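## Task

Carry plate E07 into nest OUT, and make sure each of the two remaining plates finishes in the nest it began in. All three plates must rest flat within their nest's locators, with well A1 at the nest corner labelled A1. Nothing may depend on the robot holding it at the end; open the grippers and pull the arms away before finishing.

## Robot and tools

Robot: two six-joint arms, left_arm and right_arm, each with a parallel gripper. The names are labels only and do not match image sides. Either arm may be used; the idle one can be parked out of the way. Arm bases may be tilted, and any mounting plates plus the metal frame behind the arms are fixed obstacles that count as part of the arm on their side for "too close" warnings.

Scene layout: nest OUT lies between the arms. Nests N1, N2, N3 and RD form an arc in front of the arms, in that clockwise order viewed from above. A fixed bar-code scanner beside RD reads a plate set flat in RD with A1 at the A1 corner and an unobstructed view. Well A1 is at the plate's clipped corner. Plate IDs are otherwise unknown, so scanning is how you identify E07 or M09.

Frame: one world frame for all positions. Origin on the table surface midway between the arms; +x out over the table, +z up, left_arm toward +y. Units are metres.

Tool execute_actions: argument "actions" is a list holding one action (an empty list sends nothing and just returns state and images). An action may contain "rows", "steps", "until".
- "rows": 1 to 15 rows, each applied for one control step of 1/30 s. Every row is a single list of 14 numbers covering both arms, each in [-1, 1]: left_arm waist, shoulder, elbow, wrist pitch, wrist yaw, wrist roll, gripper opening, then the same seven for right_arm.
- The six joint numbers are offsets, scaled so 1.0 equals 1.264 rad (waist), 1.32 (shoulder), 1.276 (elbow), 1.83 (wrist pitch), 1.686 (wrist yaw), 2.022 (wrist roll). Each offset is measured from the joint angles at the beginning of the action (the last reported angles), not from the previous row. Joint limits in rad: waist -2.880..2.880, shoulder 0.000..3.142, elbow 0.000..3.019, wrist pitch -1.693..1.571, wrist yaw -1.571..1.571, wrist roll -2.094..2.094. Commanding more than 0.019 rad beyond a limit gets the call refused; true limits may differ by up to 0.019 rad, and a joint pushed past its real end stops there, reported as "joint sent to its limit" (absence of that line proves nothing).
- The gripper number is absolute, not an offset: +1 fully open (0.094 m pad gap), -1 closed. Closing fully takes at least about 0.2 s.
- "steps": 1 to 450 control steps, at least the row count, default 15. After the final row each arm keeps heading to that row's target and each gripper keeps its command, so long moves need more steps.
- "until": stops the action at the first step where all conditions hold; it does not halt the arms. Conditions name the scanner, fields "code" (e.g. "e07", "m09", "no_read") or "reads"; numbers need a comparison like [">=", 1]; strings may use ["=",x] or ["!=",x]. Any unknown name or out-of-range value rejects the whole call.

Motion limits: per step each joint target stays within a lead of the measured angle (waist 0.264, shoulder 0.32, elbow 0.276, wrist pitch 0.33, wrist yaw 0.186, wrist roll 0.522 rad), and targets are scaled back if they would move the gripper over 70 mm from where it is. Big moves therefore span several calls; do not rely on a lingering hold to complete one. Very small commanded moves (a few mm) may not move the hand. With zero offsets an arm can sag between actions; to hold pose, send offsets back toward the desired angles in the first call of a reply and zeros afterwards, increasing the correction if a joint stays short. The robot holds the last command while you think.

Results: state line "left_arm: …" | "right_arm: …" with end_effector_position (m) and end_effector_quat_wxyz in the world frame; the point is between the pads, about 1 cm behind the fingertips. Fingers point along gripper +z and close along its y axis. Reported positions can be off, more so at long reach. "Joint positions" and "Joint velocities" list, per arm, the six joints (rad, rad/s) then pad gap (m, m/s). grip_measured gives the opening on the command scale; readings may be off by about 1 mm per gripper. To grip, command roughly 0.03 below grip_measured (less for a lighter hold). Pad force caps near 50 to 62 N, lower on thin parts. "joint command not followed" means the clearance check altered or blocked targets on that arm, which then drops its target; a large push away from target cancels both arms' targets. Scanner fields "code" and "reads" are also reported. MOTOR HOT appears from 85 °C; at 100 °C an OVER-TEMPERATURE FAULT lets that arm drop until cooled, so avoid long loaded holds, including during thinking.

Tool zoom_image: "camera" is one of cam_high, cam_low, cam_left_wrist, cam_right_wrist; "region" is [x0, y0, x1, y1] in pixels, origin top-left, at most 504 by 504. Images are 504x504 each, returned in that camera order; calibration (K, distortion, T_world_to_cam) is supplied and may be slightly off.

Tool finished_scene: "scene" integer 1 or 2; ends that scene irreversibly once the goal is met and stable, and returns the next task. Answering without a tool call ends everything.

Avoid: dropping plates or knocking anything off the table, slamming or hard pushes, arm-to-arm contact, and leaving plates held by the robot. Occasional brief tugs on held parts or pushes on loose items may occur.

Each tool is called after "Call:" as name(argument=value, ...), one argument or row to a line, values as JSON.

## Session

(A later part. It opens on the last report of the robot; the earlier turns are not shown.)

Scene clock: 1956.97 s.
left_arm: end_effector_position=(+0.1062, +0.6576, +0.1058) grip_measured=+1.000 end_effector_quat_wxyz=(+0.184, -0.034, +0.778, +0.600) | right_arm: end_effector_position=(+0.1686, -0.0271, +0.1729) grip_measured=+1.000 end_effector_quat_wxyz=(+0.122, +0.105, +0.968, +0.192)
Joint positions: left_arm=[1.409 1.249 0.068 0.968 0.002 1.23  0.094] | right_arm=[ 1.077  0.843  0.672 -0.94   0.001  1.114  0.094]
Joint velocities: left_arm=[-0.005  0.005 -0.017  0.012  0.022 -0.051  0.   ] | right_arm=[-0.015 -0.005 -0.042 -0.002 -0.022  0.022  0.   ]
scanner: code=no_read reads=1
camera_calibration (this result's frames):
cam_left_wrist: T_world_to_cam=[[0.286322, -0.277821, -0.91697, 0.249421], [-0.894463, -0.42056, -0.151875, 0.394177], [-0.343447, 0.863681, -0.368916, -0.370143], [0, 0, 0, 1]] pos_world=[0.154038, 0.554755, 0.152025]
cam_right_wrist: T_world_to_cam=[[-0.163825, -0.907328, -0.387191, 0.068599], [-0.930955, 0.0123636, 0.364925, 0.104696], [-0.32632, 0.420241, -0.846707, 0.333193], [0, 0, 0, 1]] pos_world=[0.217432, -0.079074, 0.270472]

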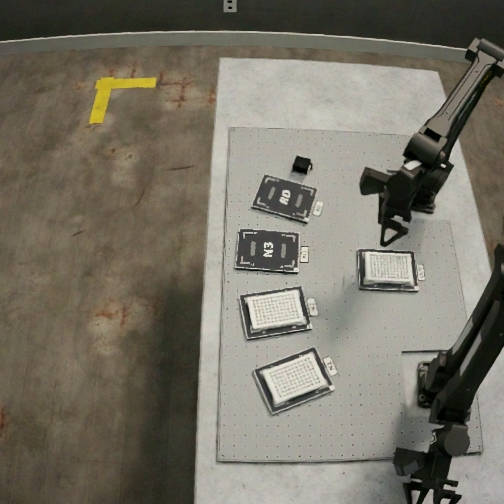

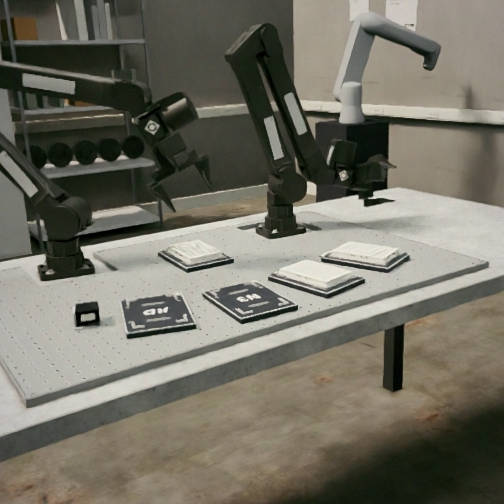

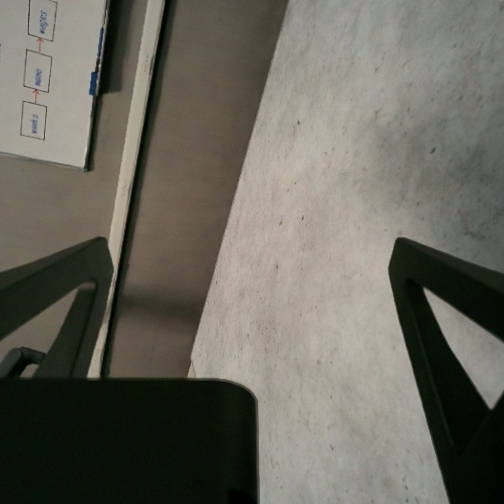

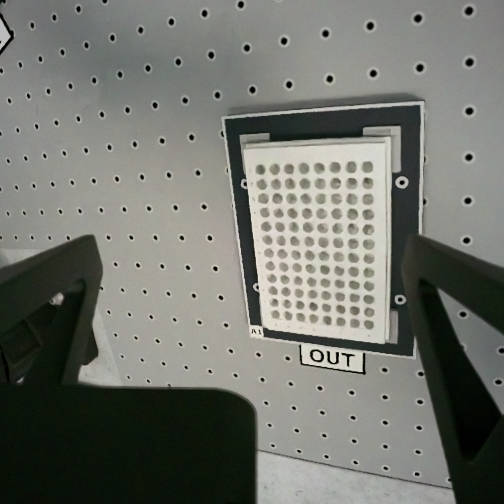

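Call:
execute_actions(
  actions=[
    {"rows": [[0,0,0,0,0,0,1, -0.16,-0.02,0.012,0,0,0,1.0]], "steps": 1},
  ],
)

Call:
zoom_image(
  camera="cam_high",
  region=[225, 275, 355, 425],
)

Call:
zoom_image(
  camera="cam_low",
  region=[255, 225, 425, 310],
)

Scene clock: 1964.27 s.
left_arm: end_effector_position=(+0.1062, +0.6576, +0.1058) grip_measured=+1.000 end_effector_quat_wxyz=(+0.184, -0.034, +0.778, +0.600) | right_arm: end_effector_position=(+0.1709, -0.0290, +0.1733) grip_measured=+1.000 end_effector_quat_wxyz=(+0.122, +0.110, +0.967, +0.193)
Joint positions: left_arm=[1.409 1.249 0.068 0.968 0.002 1.23  0.094] | right_arm=[ 1.064  0.842  0.672 -0.94  -0.004  1.114  0.094]
Joint velocities: left_arm=[-0.005  0.015 -0.007 -0.002  0.007 -0.051  0.   ] | right_arm=[-0.747 -0.054  0.022 -0.007 -0.33  -0.007  0.   ]
scanner: code=no_read reads=1
camera_calibration (this result's frames):
cam_left_wrist: T_world_to_cam=[[0.286322, -0.277821, -0.91697, 0.249421], [-0.894463, -0.42056, -0.151875, 0.394177], [-0.343447, 0.863681, -0.368916, -0.370143], [0, 0, 0, 1]] pos_world=[0.154038, 0.554755, 0.152025]
cam_right_wrist: T_world_to_cam=[[-0.174347, -0.904197, -0.389912, 0.0696885], [-0.929873, 0.0209153, 0.367285, 0.106446], [-0.323943, 0.426603, -0.844435, 0.334447], [0, 0, 0, 1]] pos_world=[0.219473, -0.0818906, 0.270495]

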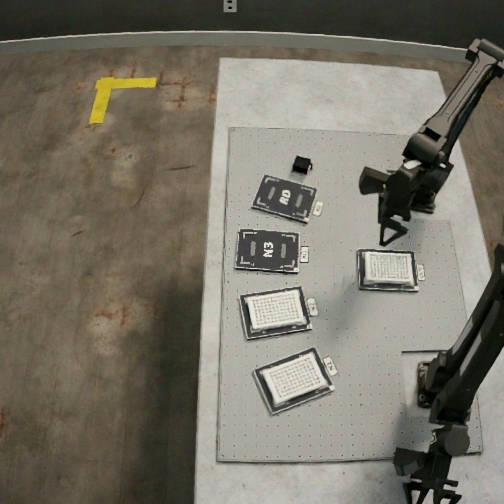

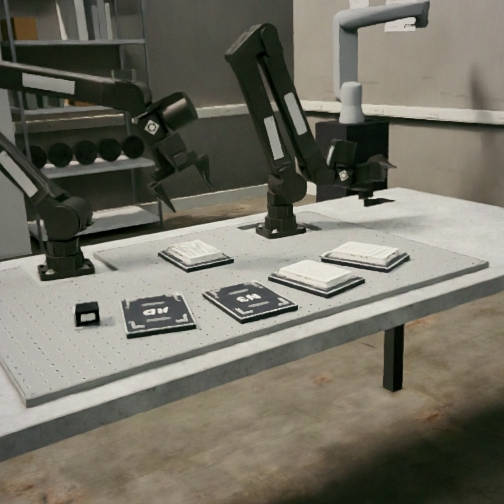

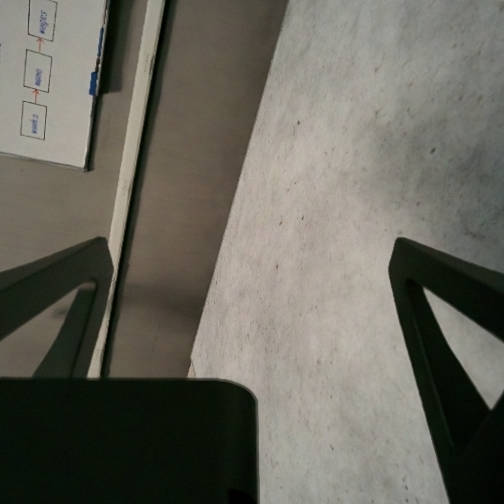

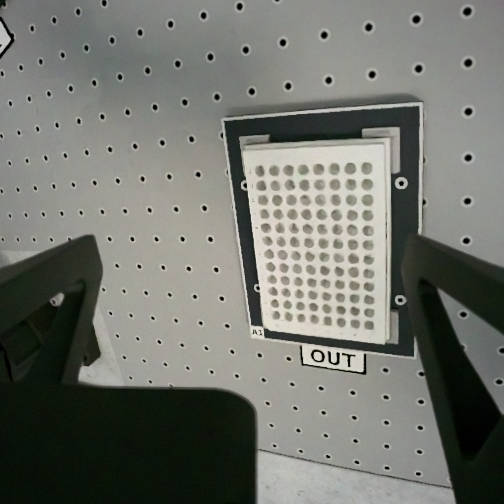

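Region (225, 275, 355, 425) of cam_high's 504x504 image, scaled by 3.360, with more detail than that image has; it fills the left 437 columns of this view, and the rest is white.

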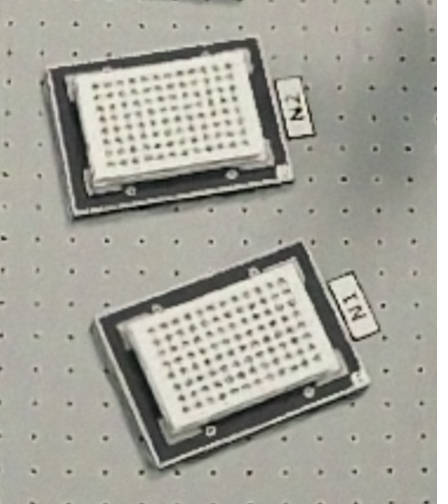

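Region (255, 225, 425, 310) of cam_low's 504x504 image, scaled by 2.965, with more detail than that image has.

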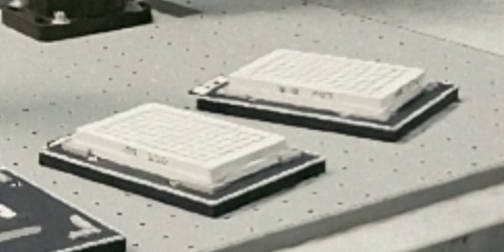

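Call:
execute_actions(
  actions=[],
)

Scene clock: 1991.67 s.
left_arm: end_effector_position=(+0.1062, +0.6576, +0.1058) grip_measured=+1.000 end_effector_quat_wxyz=(+0.184, -0.034, +0.778, +0.600) | right_arm: end_effector_position=(+0.2145, -0.0740, +0.1787) grip_measured=+1.000 end_effector_quat_wxyz=(+0.149, +0.207, +0.949, +0.185)
Joint positions: left_arm=[1.409 1.249 0.068 0.968 0.002 1.23  0.094] | right_arm=[ 0.862  0.823  0.672 -0.94   0.002  1.114  0.094]
Joint velocities: left_arm=[-0.005 -0.005 -0.002 -0.002  0.066  0.022  0.   ] | right_arm=[-0.015 -0.024  0.012 -0.017 -0.022 -0.022  0.   ]
scanner: code=no_read reads=1
camera_calibration (this result's frames):
cam_left_wrist: T_world_to_cam=[[0.286322, -0.277821, -0.91697, 0.249421], [-0.894463, -0.42056, -0.151875, 0.394177], [-0.343447, 0.863681, -0.368916, -0.370143], [0, 0, 0, 1]] pos_world=[0.154038, 0.554755, 0.152025]
cam_right_wrist: T_world_to_cam=[[-0.347363, -0.846608, -0.40323, 0.082513], [-0.912639, 0.206408, 0.352826, 0.158526], [-0.215475, 0.490562, -0.844345, 0.353751], [0, 0, 0, 1]] pos_world=[0.249564, -0.136402, 0.276028]

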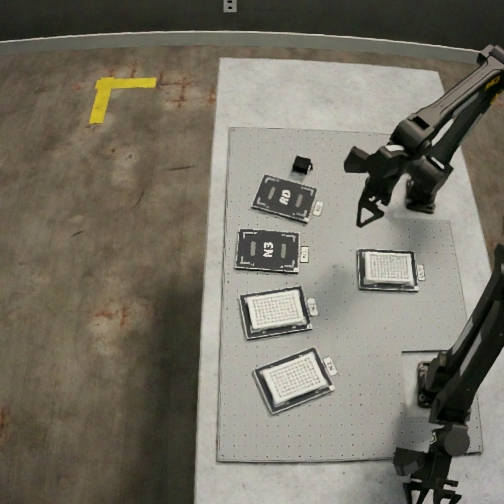

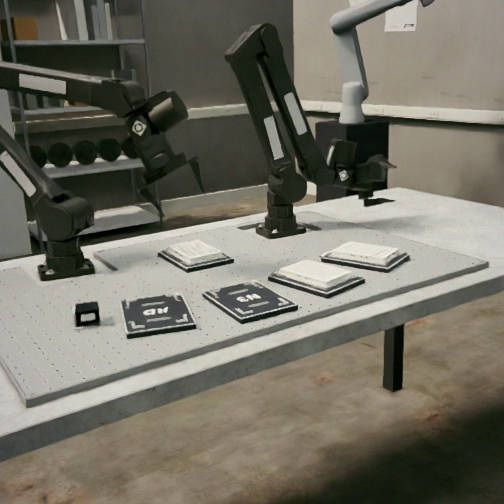

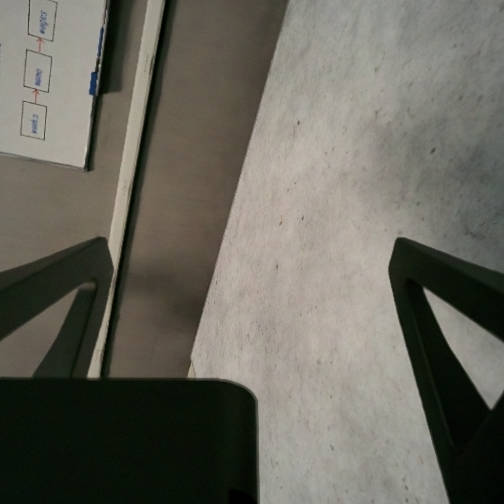

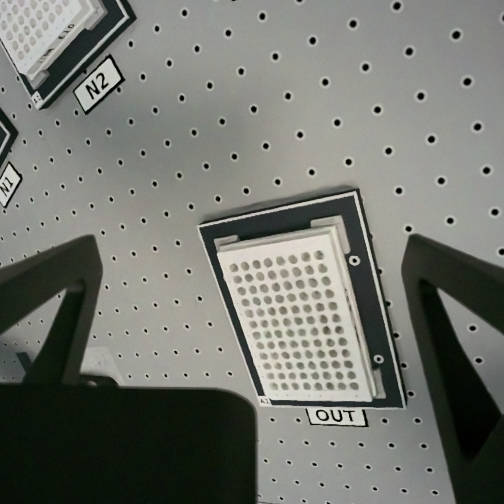

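Call:
zoom_image(
  camera="cam_right_wrist",
  region=[180, 170, 420, 430],
)

Call:
zoom_image(
  camera="cam_high",
  region=[220, 230, 440, 420],
)

Region (180, 170, 420, 430) of cam_right_wrist's 504x504 image, scaled by 1.938, with more detail than that image has; it fills the left 465 columns of this view, and the rest is white.

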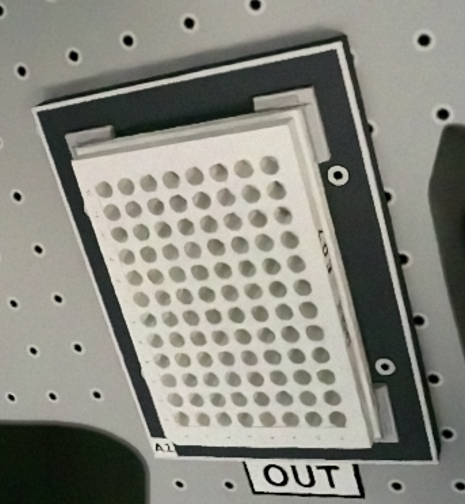

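Region (220, 230, 440, 420) of cam_high's 504x504 image, scaled by 2.291, with more detail than that image has; it fills the top 435 rows of this view, and the rest is white.

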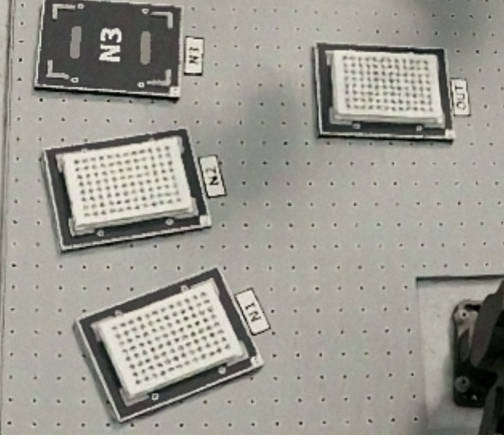

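All three plates look seated, and the arm is clear. Ending scene 1.

Call:
finished_scene(
  scene=1,
)

The scene is finished: the task was done.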